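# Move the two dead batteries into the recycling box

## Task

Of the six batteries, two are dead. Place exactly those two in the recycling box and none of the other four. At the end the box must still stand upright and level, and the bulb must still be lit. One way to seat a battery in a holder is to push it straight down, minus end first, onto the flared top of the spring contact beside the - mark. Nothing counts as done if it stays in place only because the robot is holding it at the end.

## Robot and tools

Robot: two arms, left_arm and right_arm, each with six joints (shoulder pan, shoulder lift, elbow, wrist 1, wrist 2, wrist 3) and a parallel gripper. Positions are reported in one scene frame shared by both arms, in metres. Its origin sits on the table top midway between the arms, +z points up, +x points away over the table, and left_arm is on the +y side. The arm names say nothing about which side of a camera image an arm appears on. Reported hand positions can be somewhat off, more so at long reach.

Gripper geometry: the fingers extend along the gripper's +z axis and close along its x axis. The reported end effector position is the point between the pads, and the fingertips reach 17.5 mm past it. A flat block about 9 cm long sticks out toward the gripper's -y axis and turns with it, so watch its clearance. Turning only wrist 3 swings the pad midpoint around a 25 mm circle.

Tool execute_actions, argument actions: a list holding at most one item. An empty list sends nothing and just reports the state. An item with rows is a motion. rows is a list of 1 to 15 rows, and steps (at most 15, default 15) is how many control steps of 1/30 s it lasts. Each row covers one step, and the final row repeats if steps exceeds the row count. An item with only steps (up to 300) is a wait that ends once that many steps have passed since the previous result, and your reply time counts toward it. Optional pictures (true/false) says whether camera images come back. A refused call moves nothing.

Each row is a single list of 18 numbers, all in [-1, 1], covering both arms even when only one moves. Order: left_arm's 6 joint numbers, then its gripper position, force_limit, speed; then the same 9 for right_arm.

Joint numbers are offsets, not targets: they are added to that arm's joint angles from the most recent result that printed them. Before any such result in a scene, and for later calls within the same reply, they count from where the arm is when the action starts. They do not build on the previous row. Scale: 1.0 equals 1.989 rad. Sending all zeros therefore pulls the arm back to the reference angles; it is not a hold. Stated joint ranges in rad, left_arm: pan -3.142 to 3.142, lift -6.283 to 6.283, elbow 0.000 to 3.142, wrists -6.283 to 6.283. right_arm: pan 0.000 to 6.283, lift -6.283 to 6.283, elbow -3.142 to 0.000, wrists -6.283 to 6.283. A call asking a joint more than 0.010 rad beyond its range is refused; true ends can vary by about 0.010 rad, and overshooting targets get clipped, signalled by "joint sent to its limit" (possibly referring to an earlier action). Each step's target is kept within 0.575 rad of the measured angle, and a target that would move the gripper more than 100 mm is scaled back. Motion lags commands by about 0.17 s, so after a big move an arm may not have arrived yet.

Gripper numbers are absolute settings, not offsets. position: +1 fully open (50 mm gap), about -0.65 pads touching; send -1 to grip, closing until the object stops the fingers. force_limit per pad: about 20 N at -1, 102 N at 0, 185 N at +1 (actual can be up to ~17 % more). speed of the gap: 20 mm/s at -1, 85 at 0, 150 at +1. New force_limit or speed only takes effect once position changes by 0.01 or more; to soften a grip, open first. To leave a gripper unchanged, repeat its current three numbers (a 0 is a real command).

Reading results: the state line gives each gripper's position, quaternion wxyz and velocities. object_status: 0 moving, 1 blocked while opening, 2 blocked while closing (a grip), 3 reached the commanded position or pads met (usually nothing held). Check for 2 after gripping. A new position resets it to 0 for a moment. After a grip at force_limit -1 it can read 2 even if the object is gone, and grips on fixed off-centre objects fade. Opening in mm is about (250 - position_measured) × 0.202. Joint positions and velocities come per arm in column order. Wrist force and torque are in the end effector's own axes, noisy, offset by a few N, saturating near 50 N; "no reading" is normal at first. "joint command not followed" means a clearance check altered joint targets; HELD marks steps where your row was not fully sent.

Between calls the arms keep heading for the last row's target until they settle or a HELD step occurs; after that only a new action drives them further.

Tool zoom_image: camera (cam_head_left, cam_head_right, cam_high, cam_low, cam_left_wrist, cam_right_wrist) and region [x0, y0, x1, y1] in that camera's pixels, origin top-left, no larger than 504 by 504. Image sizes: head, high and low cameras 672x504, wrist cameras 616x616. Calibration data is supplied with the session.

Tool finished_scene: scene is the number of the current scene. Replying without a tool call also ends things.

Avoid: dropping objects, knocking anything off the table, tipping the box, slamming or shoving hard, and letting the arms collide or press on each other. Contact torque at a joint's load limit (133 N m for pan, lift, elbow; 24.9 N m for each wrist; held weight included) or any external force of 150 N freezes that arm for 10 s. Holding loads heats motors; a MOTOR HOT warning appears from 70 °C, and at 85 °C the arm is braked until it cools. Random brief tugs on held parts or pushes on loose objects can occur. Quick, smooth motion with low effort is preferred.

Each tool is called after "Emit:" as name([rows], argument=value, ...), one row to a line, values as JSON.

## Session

Emit:
execute_actions(actions=[])

Scene clock: 0.00 s of 8400.00 s.
left_arm: end_effector_position=(+0.4121, +0.7103, +0.2507) position_measured=3 object_status=3 end_effector_quat_wxyz=(+0.158, -0.137, +0.977, +0.046) end_effector_velocity=(+0.000, -0.000, +0.000) end_effector_angular_velocity=(+0.001, -0.000, -0.001) | right_arm: end_effector_position=(+0.1758, -0.9011, +0.1083) position_measured=3 object_status=3 end_effector_quat_wxyz=(+0.436, +0.875, -0.212, +0.014) end_effector_velocity=(-0.000, -0.000, +0.000) end_effector_angular_velocity=(-0.000, -0.000, -0.001)
Joint positions: left_arm=[ 0.588 -1.527  1.81  -2.182 -1.609 -1.313] | right_arm=[ 2.622 -1.575 -2.578 -0.135  0.749  1.287]
Joint velocities: left_arm=[-0.    -0.001  0.     0.    -0.     0.001] | right_arm=[-0.001  0.001 -0.    -0.001 -0.    -0.   ]
Motor temperatures (°C, as the motors report them): left_arm=[27 32 31 37 37 36] | right_arm=[29 29 31 37 36 38]
Wrist force (N, on the end effector, along its own x y z axes, offset not removed): no reading
Wrist torque (N m, same axes, about the end effector's origin, offset not removed): no reading
camera_calibration (this result's frames):
cam_left_wrist: T_world_to_cam=[[-0.909784, -0.272231, -0.313341, 0.640698], [-0.364837, 0.88447, 0.290874, -0.546981], [0.197956, 0.378951, -0.903997, 0.0237315], [0, 0, 0, 1]] pos_world=[0.37864, 0.649213, 0.381312]
cam_right_wrist: T_world_to_cam=[[0.899576, -0.34046, 0.273587, -0.501175], [-0.364517, -0.240163, 0.899694, -0.255524], [-0.240604, -0.90907, -0.340149, -0.592295], [0, 0, 0, 1]] pos_world=[0.215194, -0.770435, 0.16554]

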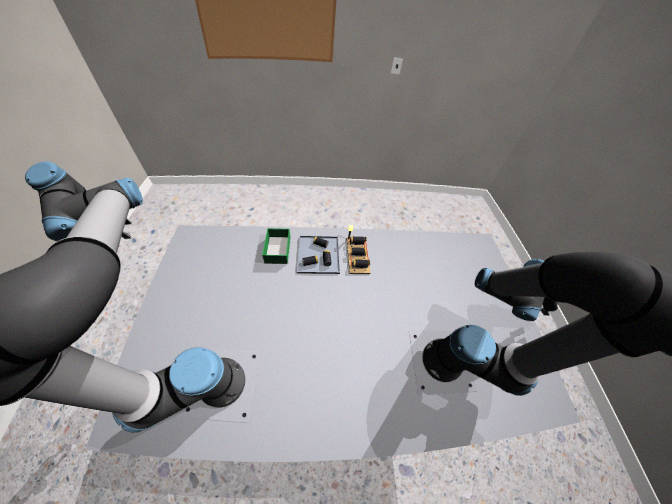

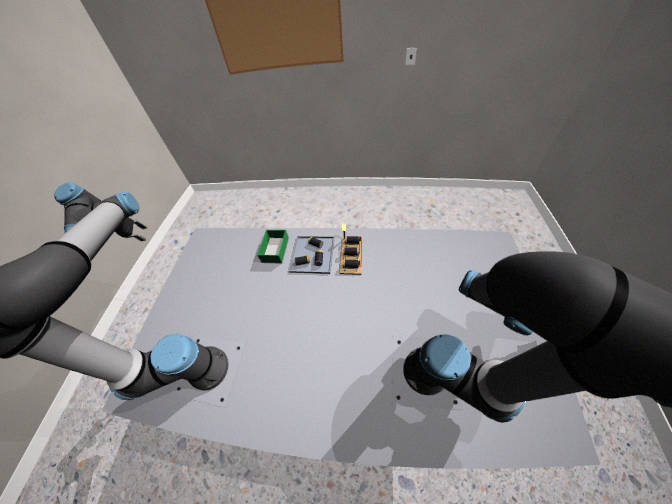

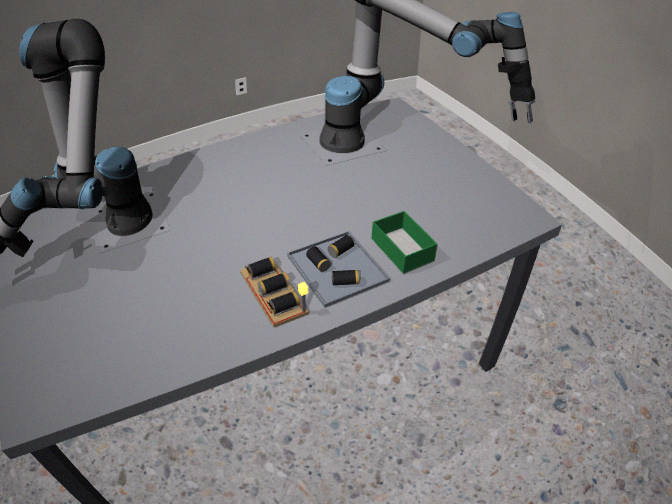

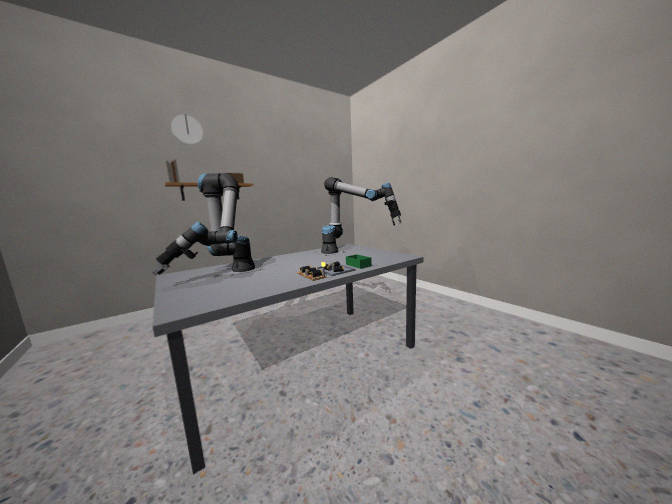

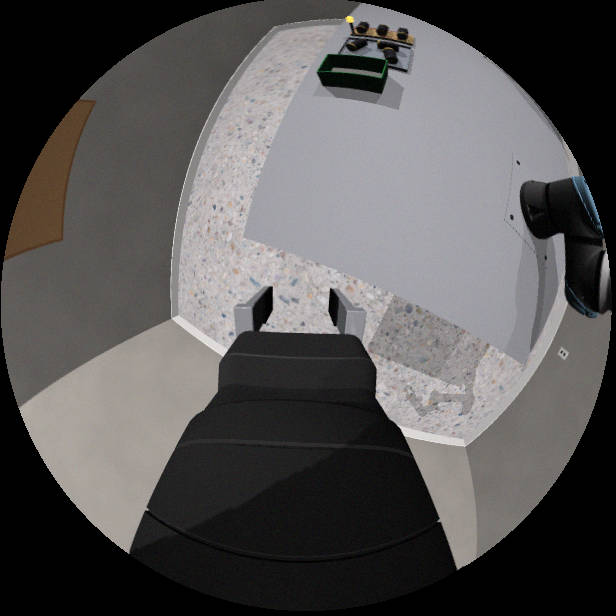

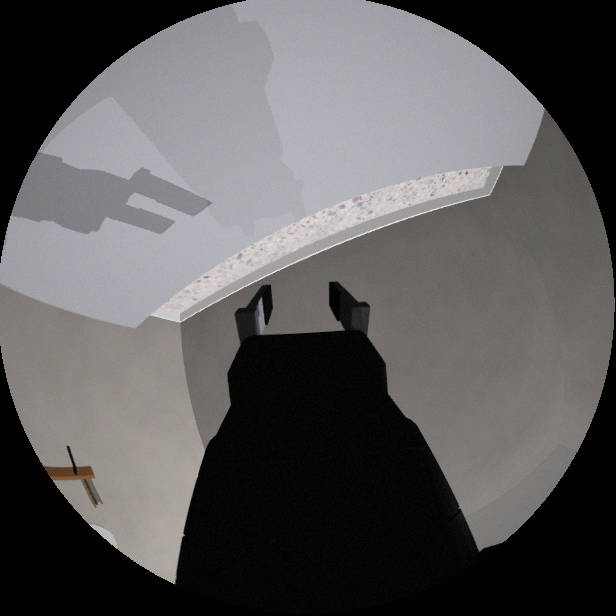

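Emit:
zoom_image(camera="cam_high", region=[220,200,460,340])

Emit:
zoom_image(camera="cam_head_left", region=[250,215,390,285])

Region (220, 200, 460, 340) of cam_high's 672x504 image, scaled by 2.100, with more detail than that image has; it fills the top 294 rows of this view, and the rest is white.

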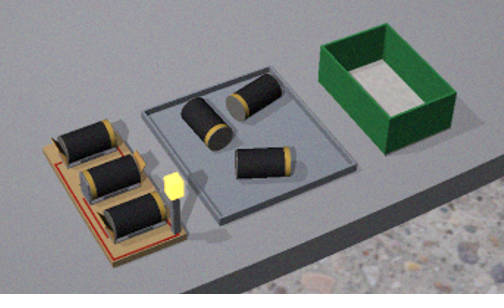

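Region (250, 215, 390, 285) of cam_head_left's 672x504 image, scaled by 3.600, with more detail than that image has.

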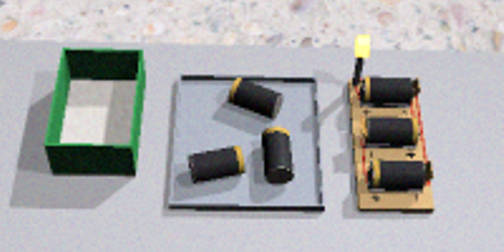

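Emit:
execute_actions([
  {"rows":[[-0.7856,0.2165,-0.219,0.1675,0.0191,0.938,0.77,-0.3,-0.3,0,0,0,0,0,0,1,0,0]],"steps":15},
], pictures=false)

Emit:
execute_actions([
  {"steps":75},
])

Emit:
zoom_image(camera="cam_left_wrist", region=[200,100,450,350])

Scene clock: 11.37 s of 8400.00 s.
left_arm: end_effector_position=(+0.5569, +0.5525, +0.2097) position_measured=37 object_status=3 end_effector_quat_wxyz=(+0.078, +0.209, +0.975, +0.023) end_effector_velocity=(+0.234, -0.440, -0.072) end_effector_angular_velocity=(+0.109, +0.266, -1.591) | right_arm: end_effector_position=(+0.1758, -0.9011, +0.1083) position_measured=3 object_status=3 end_effector_quat_wxyz=(+0.436, +0.875, -0.212, +0.014) end_effector_velocity=(-0.001, -0.000, +0.001) end_effector_angular_velocity=(-0.002, -0.002, -0.002)
Joint positions: left_arm=[ 0.235 -1.311  1.591 -2.013 -1.59  -0.96 ] | right_arm=[ 2.622 -1.575 -2.578 -0.135  0.749  1.287]
Joint velocities: left_arm=[-0.806  0.341 -0.346  0.26   0.029  0.8  ] | right_arm=[-0.002  0.002  0.     0.001 -0.    -0.   ]
Motor temperatures (°C, as the motors report them): left_arm=[27 32 31 37 37 36] | right_arm=[29 29 31 37 36 38]
Wrist force (N, on the end effector, along its own x y z axes, offset not removed): left_arm=[-2.7 0.2 2.8] | right_arm=[0.1 -0.7 2.5]
Wrist torque (N m, same axes, about the end effector's origin, offset not removed): left_arm=[-0.21 0.59 0.04] | right_arm=[-0.01 -0.15 -0.11]
Steps of this call (steps 1 to 90: nothing new was sent; then 7.87 s passed at rest; steps 91 to 105: all 15 steps of this action). Readings (joint positions | what the end effector reports):
91: left_arm=[0.588 -1.527 1.810 -2.182 -1.609 -1.313] | right_arm=[2.622 -1.575 -2.578 -0.135 0.749 1.287] | left_arm position_measured=7 object_status=0 | right_arm position_measured=3 object_status=3
92: left_arm=[0.582 -1.521 1.804 -2.177 -1.608 -1.307] | right_arm=[2.622 -1.575 -2.578 -0.135 0.749 1.287] | left_arm position_measured=17 object_status=0 | right_arm position_measured=3 object_status=3
94: left_arm=[0.535 -1.482 1.765 -2.145 -1.604 -1.259] | right_arm=[2.622 -1.575 -2.578 -0.135 0.749 1.287] | left_arm position_measured=36 object_status=0 | right_arm position_measured=3 object_status=3
98: left_arm=[0.425 -1.408 1.690 -2.088 -1.598 -1.150] | right_arm=[2.622 -1.575 -2.578 -0.135 0.749 1.287] | left_arm position_measured=37 object_status=0 | right_arm position_measured=3 object_status=3
105: the state above

Scene clock: 13.87 s of 8400.00 s.
left_arm: end_effector_position=(+0.4394, -0.1460, +0.1603) position_measured=37 object_status=3 end_effector_quat_wxyz=(+0.000, +1.000, -0.000, -0.000) end_effector_velocity=(-0.000, -0.000, +0.000) end_effector_angular_velocity=(+0.000, +0.000, -0.001) | right_arm: end_effector_position=(+0.1758, -0.9011, +0.1083) position_measured=3 object_status=3 end_effector_quat_wxyz=(+0.436, +0.875, -0.212, +0.014) end_effector_velocity=(+0.000, +0.000, -0.000) end_effector_angular_velocity=(+0.001, +0.001, +0.001)
Joint positions: left_arm=[-0.975 -1.096  1.374 -1.849 -1.571  0.553] | right_arm=[ 2.622 -1.575 -2.578 -0.135  0.749  1.287]
Joint velocities: left_arm=[-0.    -0.    -0.     0.001 -0.     0.   ] | right_arm=[ 0.001  0.     0.    -0.002 -0.    -0.   ]
Motor temperatures (°C, as the motors report them): left_arm=[27 32 31 37 37 36] | right_arm=[29 29 31 37 36 38]
Wrist force (N, on the end effector, along its own x y z axes, offset not removed): left_arm=[-2.5 -2.1 0.4] | right_arm=[2.2 1.7 1.1]
Wrist torque (N m, same axes, about the end effector's origin, offset not removed): left_arm=[-0.71 0.42 0.20] | right_arm=[0.43 -0.65 -0.16]
Steps of this call (steps 1 to 75: the robot went on to your last target). Readings (joint positions | what the end effector reports):
1: left_arm=[0.208 -1.300 1.580 -2.004 -1.589 -0.932] | right_arm=[2.622 -1.575 -2.578 -0.135 0.749 1.287] | left_arm position_measured=37 object_status=3 | right_arm position_measured=3 object_status=3
2: left_arm=[0.180 -1.289 1.569 -1.996 -1.588 -0.905] | right_arm=[2.622 -1.575 -2.578 -0.135 0.749 1.287] | left_arm position_measured=37 object_status=3 | right_arm position_measured=3 object_status=3
4: left_arm=[0.126 -1.269 1.549 -1.981 -1.586 -0.851] | right_arm=[2.622 -1.575 -2.578 -0.135 0.749 1.287] | left_arm position_measured=37 object_status=3 | right_arm position_measured=3 object_status=3
8: left_arm=[0.017 -1.236 1.516 -1.955 -1.583 -0.742] | right_arm=[2.622 -1.575 -2.578 -0.135 0.749 1.287] | left_arm position_measured=37 object_status=3 | right_arm position_measured=3 object_status=3
75: the state above
All arms were judged still, so your last target was given up. Only a new action makes them travel on or press farther. Fingers that are still opening or closing keep moving.
camera_calibration (this result's frames):
cam_left_wrist: T_world_to_cam=[[0.999807, 0.0178548, 0.00822962, -0.444176], [0.015032, -0.964039, 0.265337, -0.186126], [0.0126712, -0.265162, -0.964121, 0.258104], [0, 0, 0, 1]] pos_world=[0.443618, -0.103063, 0.301884]
cam_right_wrist: T_world_to_cam=[[0.899576, -0.34046, 0.273587, -0.501175], [-0.364516, -0.240163, 0.899694, -0.255525], [-0.240604, -0.90907, -0.340149, -0.592295], [0, 0, 0, 1]] pos_world=[0.215194, -0.770435, 0.16554]

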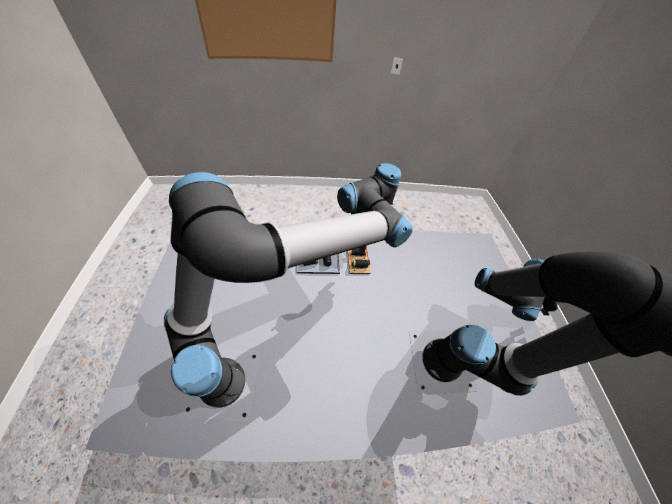

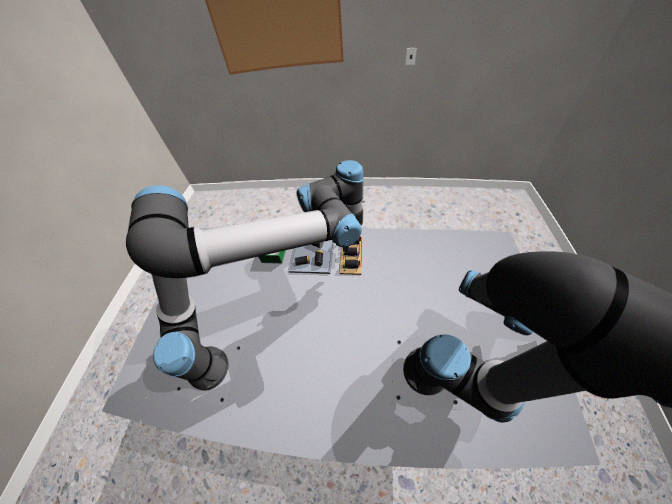

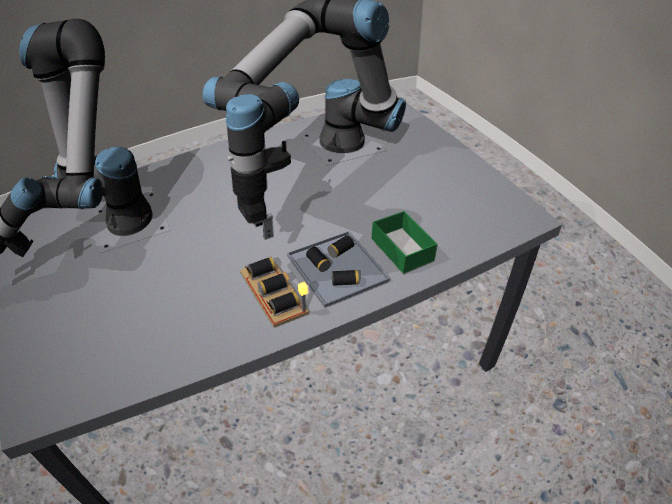

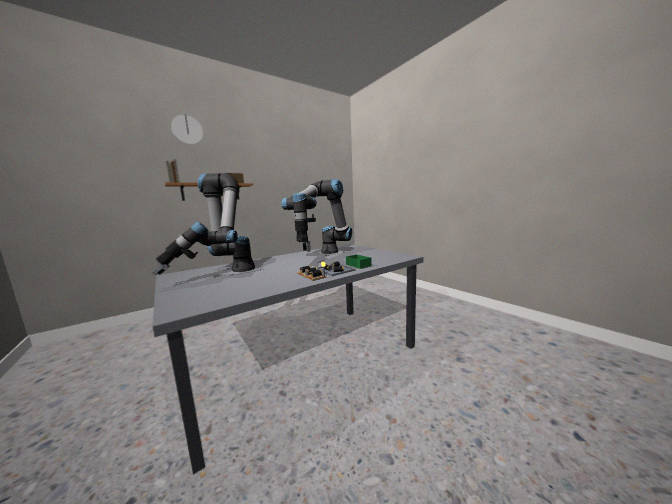

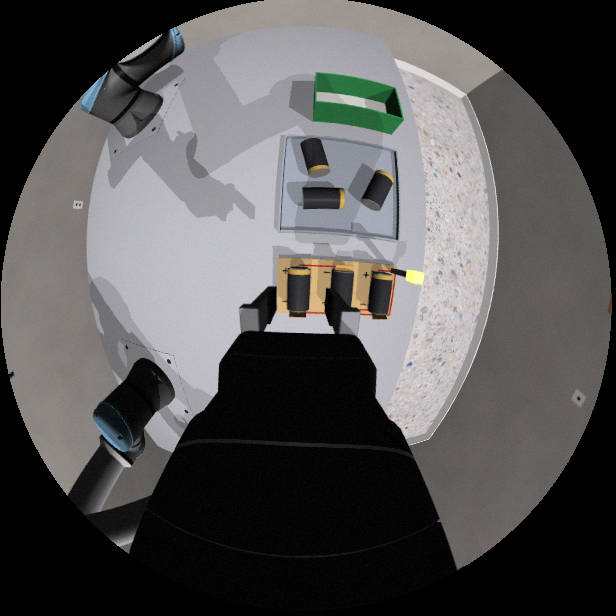

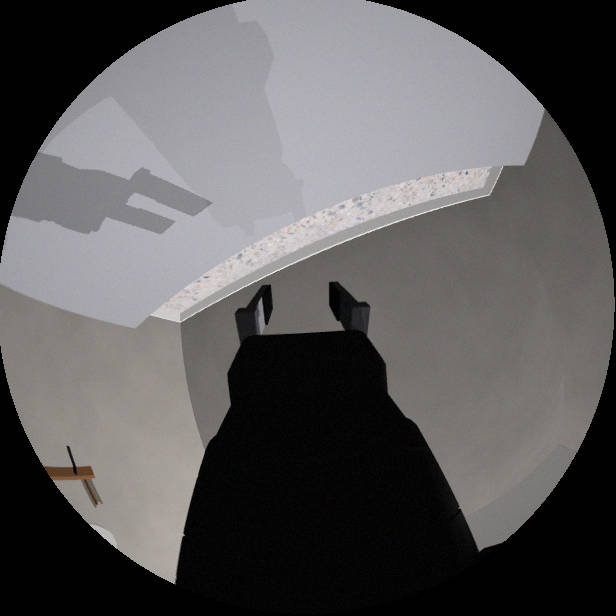

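Region (200, 100, 450, 350) of cam_left_wrist's 616x616 image, scaled by 2.016, with more detail than that image has.

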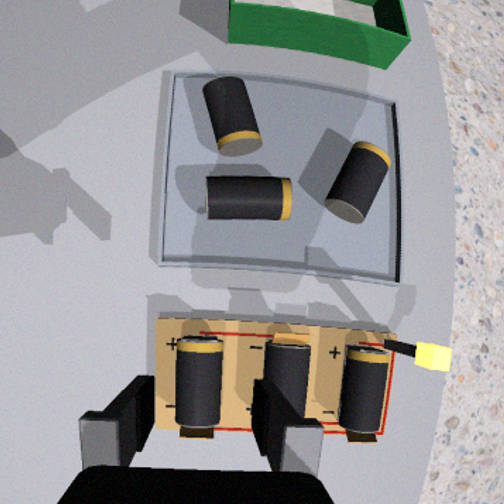

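Emit:
execute_actions([
  {"rows":[[-0.0085,0.026,0.0413,-0.0673,0,0.011,0.77,-0.3,-0.3,0,0,0,0,0,0,1,0,0]],"steps":15},
], pictures=false)

Emit:
execute_actions([
  {"steps":15},
])

Emit:
zoom_image(camera="cam_left_wrist", region=[240,230,420,350])

Scene clock: 19.50 s of 8400.00 s.
left_arm: end_effector_position=(+0.4328, -0.1550, +0.1019) position_measured=37 object_status=3 end_effector_quat_wxyz=(+0.000, +1.000, -0.019, -0.000) end_effector_velocity=(-0.001, -0.001, -0.012) end_effector_angular_velocity=(-0.003, -0.002, -0.007) | right_arm: end_effector_position=(+0.1758, -0.9011, +0.1083) position_measured=3 object_status=3 end_effector_quat_wxyz=(+0.436, +0.875, -0.212, +0.014) end_effector_velocity=(+0.000, +0.000, -0.000) end_effector_angular_velocity=(-0.000, -0.000, +0.000)
Joint positions: left_arm=[-0.991 -1.046  1.454 -1.979 -1.571  0.574] | right_arm=[ 2.622 -1.575 -2.578 -0.135  0.749  1.287]
Joint velocities: left_arm=[-0.003  0.01   0.018 -0.032  0.     0.004] | right_arm=[ 0.    -0.    -0.     0.001 -0.     0.   ]
Motor temperatures (°C, as the motors report them): left_arm=[27 32 31 37 37 36] | right_arm=[29 29 31 37 36 38]
Wrist force (N, on the end effector, along its own x y z axes, offset not removed): left_arm=[0.5 0.0 0.4] | right_arm=[-1.0 -0.4 2.6]
Wrist torque (N m, same axes, about the end effector's origin, offset not removed): left_arm=[-0.16 0.02 0.28] | right_arm=[0.07 -0.01 -0.08]
Steps of this call (steps 1 to 90: nothing new was sent; then 2.13 s passed at rest; steps 91 to 105: all 15 steps of this action). Readings (joint positions | what the end effector reports):
91: left_arm=[-0.975 -1.096 1.374 -1.849 -1.571 0.553] | right_arm=[2.622 -1.575 -2.578 -0.135 0.749 1.287] | left_arm position_measured=37 object_status=3 | right_arm position_measured=3 object_status=3
92: left_arm=[-0.977 -1.092 1.379 -1.854 -1.571 0.555] | right_arm=[2.622 -1.575 -2.578 -0.135 0.749 1.287] | left_arm position_measured=37 object_status=3 | right_arm position_measured=3 object_status=3
94: left_arm=[-0.983 -1.073 1.408 -1.896 -1.571 0.563] | right_arm=[2.622 -1.575 -2.578 -0.135 0.749 1.287] | left_arm position_measured=37 object_status=3 | right_arm position_measured=3 object_status=3
98: left_arm=[-0.989 -1.054 1.441 -1.955 -1.571 0.571] | right_arm=[2.622 -1.575 -2.578 -0.135 0.749 1.287] | left_arm position_measured=37 object_status=3 | right_arm position_measured=3 object_status=3
105: the state above

Scene clock: 20.00 s of 8400.00 s.
left_arm: end_effector_position=(+0.4326, -0.1552, +0.1004) position_measured=37 object_status=3 end_effector_quat_wxyz=(+0.000, +1.000, -0.020, -0.000) end_effector_velocity=(+0.000, +0.001, -0.001) end_effector_angular_velocity=(+0.001, +0.001, +0.001) | right_arm: end_effector_position=(+0.1758, -0.9011, +0.1083) position_measured=3 object_status=3 end_effector_quat_wxyz=(+0.436, +0.875, -0.212, +0.014) end_effector_velocity=(-0.000, +0.000, -0.000) end_effector_angular_velocity=(+0.001, +0.001, -0.000)
Joint positions: left_arm=[-0.991 -1.045  1.456 -1.983 -1.571  0.574] | right_arm=[ 2.622 -1.575 -2.578 -0.135  0.749  1.287]
Joint velocities: left_arm=[ 0.001  0.001  0.001 -0.    -0.    -0.   ] | right_arm=[-0.    -0.    -0.    -0.001  0.    -0.   ]
Motor temperatures (°C, as the motors report them): left_arm=[27 32 31 37 37 36] | right_arm=[29 29 31 37 36 38]
Wrist force (N, on the end effector, along its own x y z axes, offset not removed): left_arm=[0.2 0.3 -1.2] | right_arm=[-0.9 -0.2 2.2]
Wrist torque (N m, same axes, about the end effector's origin, offset not removed): left_arm=[-0.17 0.12 0.11] | right_arm=[0.03 -0.01 -0.07]
Steps of this call (steps 1 to 15: the robot went on to your last target). Readings (joint positions | what the end effector reports):
1: left_arm=[-0.991 -1.045 1.455 -1.980 -1.571 0.574] | right_arm=[2.622 -1.575 -2.578 -0.135 0.749 1.287] | left_arm position_measured=37 object_status=3 | right_arm position_measured=3 object_status=3
2: left_arm=[-0.991 -1.045 1.455 -1.980 -1.571 0.574] | right_arm=[2.622 -1.575 -2.578 -0.135 0.749 1.287] | left_arm position_measured=37 object_status=3 | right_arm position_measured=3 object_status=3
4: left_arm=[-0.991 -1.045 1.456 -1.981 -1.571 0.574] | right_arm=[2.622 -1.575 -2.578 -0.135 0.749 1.287] | left_arm position_measured=37 object_status=3 | right_arm position_measured=3 object_status=3
8: left_arm=[-0.991 -1.045 1.456 -1.982 -1.571 0.574] | right_arm=[2.622 -1.575 -2.578 -0.135 0.749 1.287] | left_arm position_measured=37 object_status=3 | right_arm position_measured=3 object_status=3
15: the state above
All arms were judged still, so your last target was given up. Only a new action makes them travel on or press farther. Fingers that are still opening or closing keep moving.
camera_calibration (this result's frames):
cam_left_wrist: T_world_to_cam=[[0.999748, -0.0209066, 0.00823571, -0.442726], [-0.0223428, -0.963894, 0.265347, -0.162751], [0.00239082, -0.265464, -0.964118, 0.202432], [0, 0, 0, 1]] pos_world=[0.438494, -0.112392, 0.242]
cam_right_wrist: T_world_to_cam=[[0.899576, -0.34046, 0.273587, -0.501175], [-0.364517, -0.240163, 0.899694, -0.255524], [-0.240604, -0.90907, -0.340149, -0.592295], [0, 0, 0, 1]] pos_world=[0.215194, -0.770435, 0.16554]

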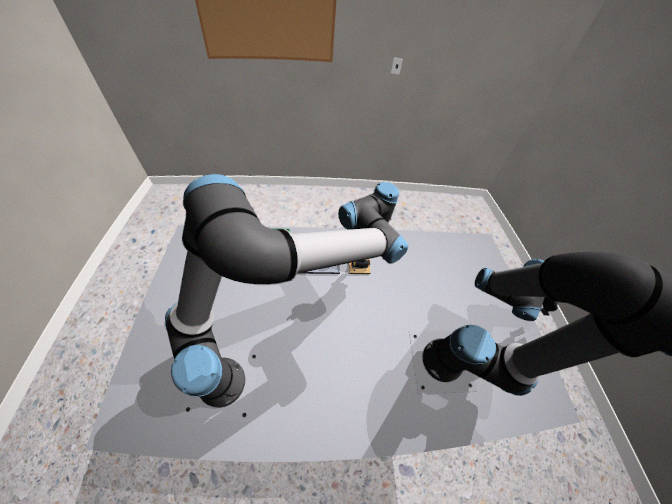

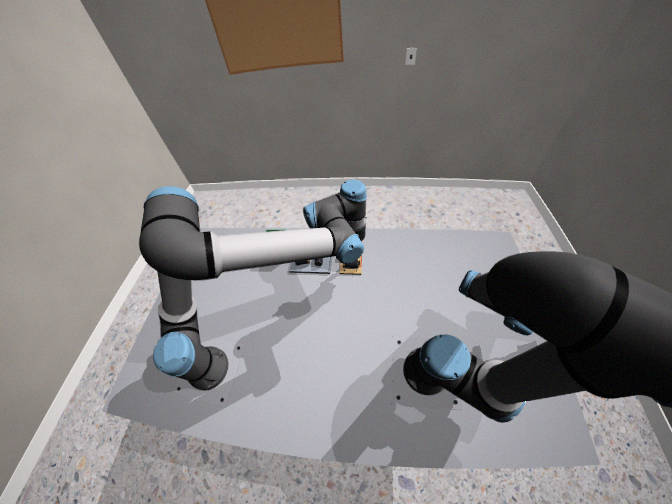

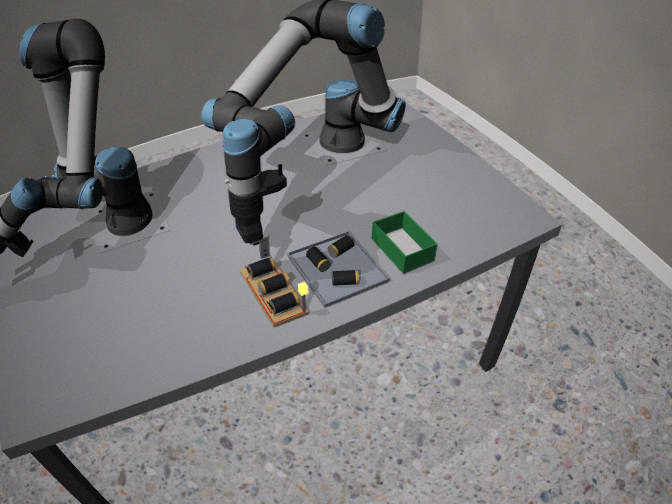

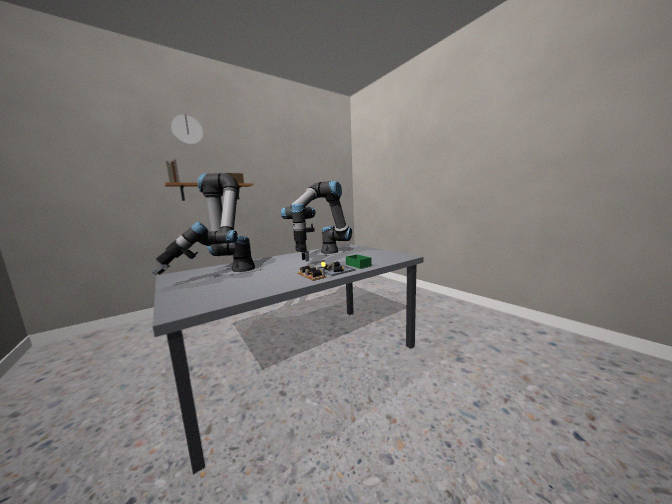

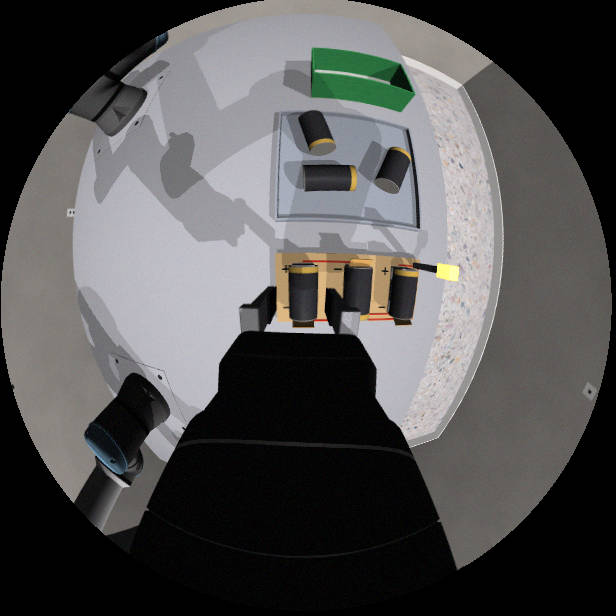

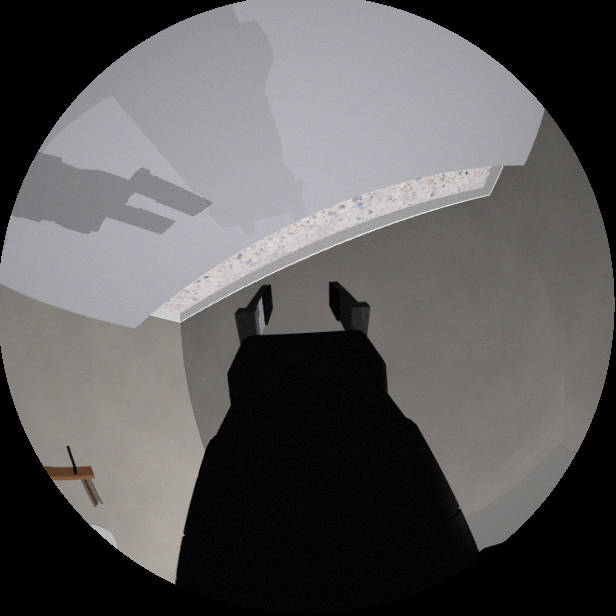

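Region (240, 230, 420, 350) of cam_left_wrist's 616x616 image, scaled by 2.800, with more detail than that image has.

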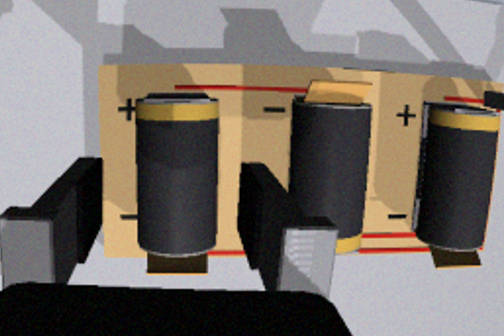

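Emit:
execute_actions([
  {"rows":[[0.001,0.011,0.011,-0.022,0,-0.009,0.77,-0.3,-0.3,0,0,0,0,0,0,1,0,0],[0.001,0.011,0.011,-0.022,0,-0.009,0.77,-0.3,-0.3,0,0,0,0,0,0,1,0,0],[0.001,0.011,0.011,-0.022,0,-0.009,0.77,-0.3,-0.3,0,0,0,0,0,0,1,0,0],[0.001,0.0219,0.0218,-0.0434,0,-0.009,0.77,-0.3,-0.3,0,0,0,0,0,0,1,0,0],[0.001,0.0219,0.0218,-0.0434,0,-0.009,0.77,-0.3,-0.3,0,0,0,0,0,0,1,0,0],[0.001,0.0219,0.0218,-0.0434,0,-0.009,0.77,-0.3,-0.3,0,0,0,0,0,0,1,0,0],[0.001,0.029,0.0277,-0.0565,0,-0.009,0.77,-0.3,-0.3,0,0,0,0,0,0,1,0,0],[0.001,0.029,0.0277,-0.0565,0,-0.009,0.77,-0.3,-0.3,0,0,0,0,0,0,1,0,0],[0.001,0.029,0.0277,-0.0565,0,-0.009,0.77,-0.3,-0.3,0,0,0,0,0,0,1,0,0],[0.001,0.0364,0.0335,-0.0696,0,-0.009,0.77,-0.3,-0.3,0,0,0,0,0,0,1,0,0]],"steps":15},
], pictures=false)

Emit:
execute_actions([
  {"steps":20},
])

Emit:
zoom_image(camera="cam_left_wrist", region=[240,230,420,350])

Scene clock: 31.10 s of 8400.00 s.
left_arm: end_effector_position=(+0.4335, -0.1549, +0.0424) position_measured=37 object_status=3 end_effector_quat_wxyz=(-0.000, +1.000, -0.010, -0.001) end_effector_velocity=(-0.000, +0.001, -0.057) end_effector_angular_velocity=(-0.001, -0.001, +0.004) | right_arm: end_effector_position=(+0.1758, -0.9011, +0.1083) position_measured=3 object_status=3 end_effector_quat_wxyz=(+0.436, +0.875, -0.212, +0.014) end_effector_velocity=(-0.001, +0.000, -0.001) end_effector_angular_velocity=(+0.002, +0.003, -0.001)
Joint positions: left_arm=[-0.99  -0.98   1.516 -2.106 -1.571  0.557] | right_arm=[ 2.622 -1.575 -2.578 -0.135  0.749  1.287]
Joint velocities: left_arm=[ 0.001  0.067  0.056 -0.125  0.    -0.003] | right_arm=[-0.    -0.001  0.    -0.002 -0.     0.   ]
Motor temperatures (°C, as the motors report them): left_arm=[27 32 31 37 37 36] | right_arm=[29 29 31 37 36 38]
Wrist force (N, on the end effector, along its own x y z axes, offset not removed): left_arm=[-1.9 -4.5 2.7] | right_arm=[-0.9 0.5 1.8]
Wrist torque (N m, same axes, about the end effector's origin, offset not removed): left_arm=[-0.97 0.53 0.26] | right_arm=[0.18 -0.02 -0.09]
Steps of this call (steps 1 to 90: nothing new was sent; then 7.60 s passed at rest; steps 91 to 105: all 15 steps of this action). Readings (joint positions | what the end effector reports):
91: left_arm=[-0.991 -1.044 1.456 -1.983 -1.571 0.574] | right_arm=[2.622 -1.575 -2.578 -0.135 0.749 1.287] | left_arm position_measured=37 object_status=3 | right_arm position_measured=3 object_status=3
92: left_arm=[-0.991 -1.042 1.459 -1.987 -1.571 0.573] | right_arm=[2.622 -1.575 -2.578 -0.135 0.749 1.287] | left_arm position_measured=37 object_status=3 | right_arm position_measured=3 object_status=3
94: left_arm=[-0.991 -1.034 1.467 -2.002 -1.571 0.566] | right_arm=[2.622 -1.575 -2.578 -0.135 0.749 1.287] | left_arm position_measured=37 object_status=3 | right_arm position_measured=3 object_status=3
98: left_arm=[-0.990 -1.012 1.489 -2.047 -1.571 0.560] | right_arm=[2.622 -1.575 -2.578 -0.135 0.749 1.287] | left_arm position_measured=37 object_status=3 | right_arm position_measured=3 object_status=3
105: the state above

Scene clock: 31.77 s of 8400.00 s.
left_arm: end_effector_position=(+0.4335, -0.1548, +0.0357) position_measured=37 object_status=3 end_effector_quat_wxyz=(-0.000, +1.000, -0.010, -0.000) end_effector_velocity=(+0.000, +0.000, -0.000) end_effector_angular_velocity=(+0.000, +0.000, -0.000) | right_arm: end_effector_position=(+0.1758, -0.9011, +0.1083) position_measured=3 object_status=3 end_effector_quat_wxyz=(+0.436, +0.875, -0.212, +0.014) end_effector_velocity=(+0.000, -0.000, +0.001) end_effector_angular_velocity=(-0.002, -0.003, -0.000)
Joint positions: left_arm=[-0.989 -0.972  1.523 -2.121 -1.571  0.557] | right_arm=[ 2.622 -1.575 -2.578 -0.135  0.749  1.287]
Joint velocities: left_arm=[ 0.     0.001  0.    -0.001 -0.     0.   ] | right_arm=[-0.     0.001 -0.     0.002  0.     0.   ]
Motor temperatures (°C, as the motors report them): left_arm=[27 32 31 37 37 36] | right_arm=[29 29 31 37 36 38]
Wrist force (N, on the end effector, along its own x y z axes, offset not removed): left_arm=[-4.3 0.4 3.1] | right_arm=[-0.7 0.2 0.9]
Wrist torque (N m, same axes, about the end effector's origin, offset not removed): left_arm=[-0.09 0.81 0.15] | right_arm=[0.17 -0.02 -0.07]
Steps of this call (steps 1 to 20: the robot went on to your last target). Readings (joint positions | what the end effector reports):
1: left_arm=[-0.990 -0.978 1.518 -2.110 -1.571 0.557] | right_arm=[2.622 -1.575 -2.578 -0.135 0.749 1.287] | left_arm position_measured=37 object_status=3 | right_arm position_measured=3 object_status=3
2: left_arm=[-0.990 -0.977 1.519 -2.113 -1.571 0.557] | right_arm=[2.622 -1.575 -2.578 -0.135 0.749 1.287] | left_arm position_measured=37 object_status=3 | right_arm position_measured=3 object_status=3
4: left_arm=[-0.989 -0.975 1.521 -2.116 -1.571 0.557] | right_arm=[2.622 -1.575 -2.578 -0.135 0.749 1.287] | left_arm position_measured=37 object_status=3 | right_arm position_measured=3 object_status=3
8: left_arm=[-0.989 -0.973 1.522 -2.119 -1.571 0.557] | right_arm=[2.622 -1.575 -2.578 -0.135 0.749 1.287] | left_arm position_measured=37 object_status=3 | right_arm position_measured=3 object_status=3
20: the state above
camera_calibration (this result's frames):
cam_left_wrist: T_world_to_cam=[[0.999968, -0.00102813, 0.00792384, -0.440038], [-0.00309011, -0.964286, 0.264846, -0.153589], [0.00736855, -0.264862, -0.964258, 0.138081], [0, 0, 0, 1]] pos_world=[0.438532, -0.111984, 0.17731]
cam_right_wrist: T_world_to_cam=[[0.899576, -0.34046, 0.273587, -0.501175], [-0.364516, -0.240163, 0.899694, -0.255524], [-0.240604, -0.90907, -0.340149, -0.592295], [0, 0, 0, 1]] pos_world=[0.215194, -0.770435, 0.16554]

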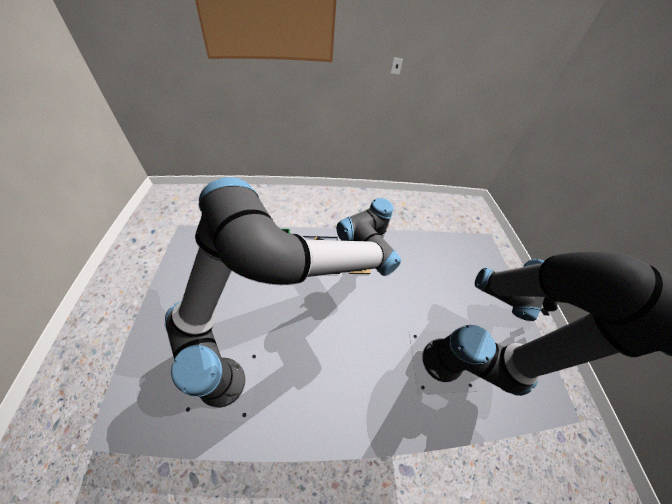

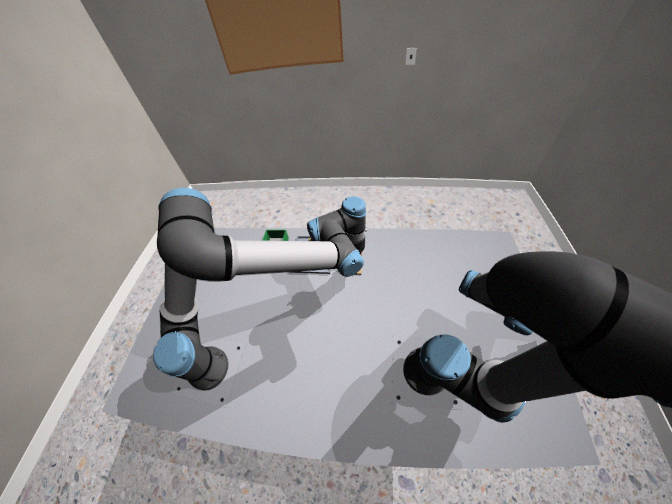

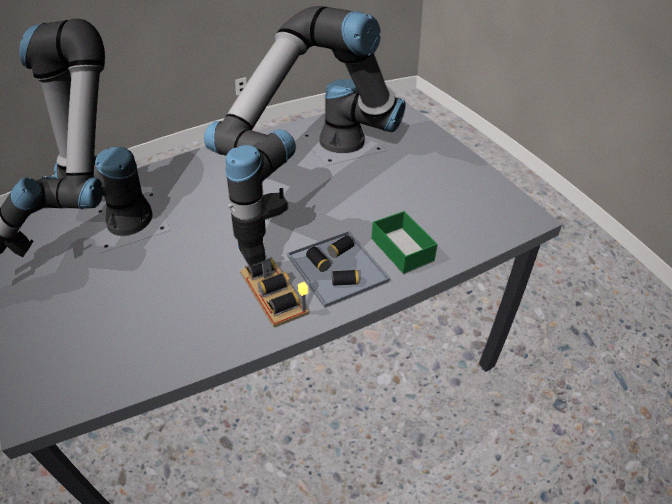

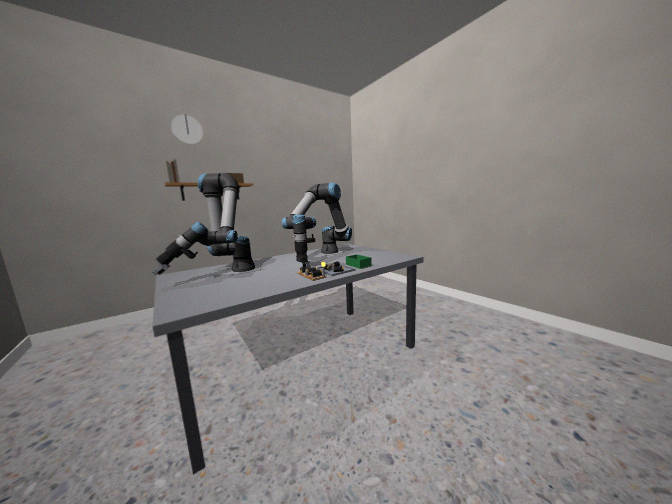

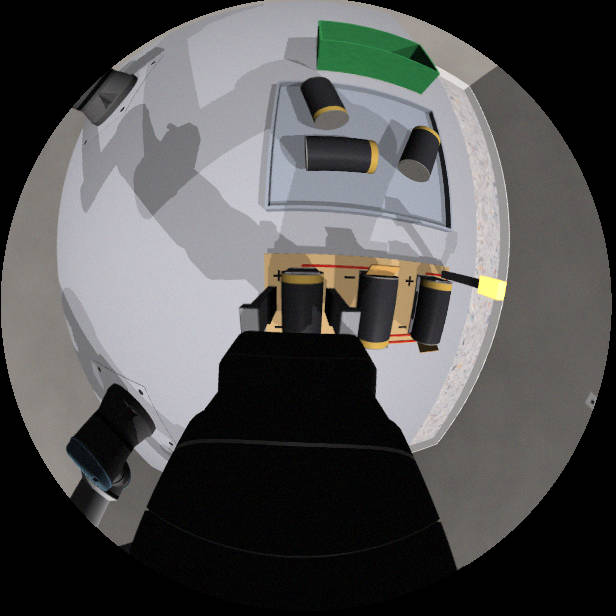

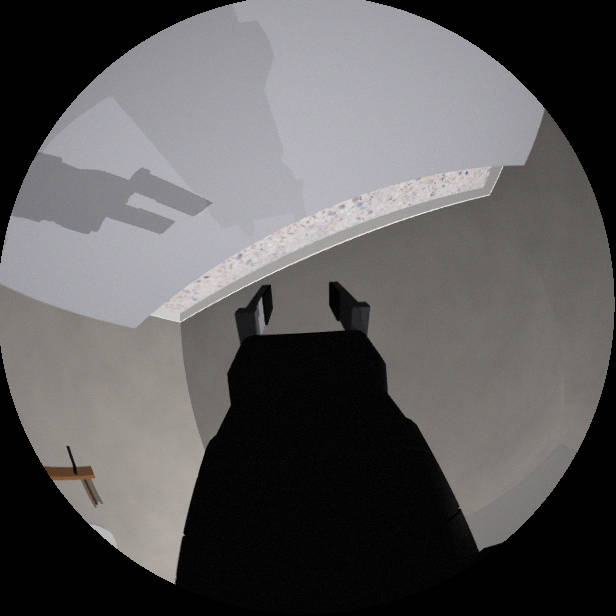

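Region (240, 230, 420, 350) of cam_left_wrist's 616x616 image, scaled by 2.800, with more detail than that image has.

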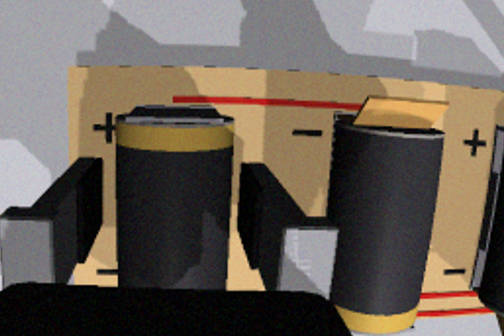

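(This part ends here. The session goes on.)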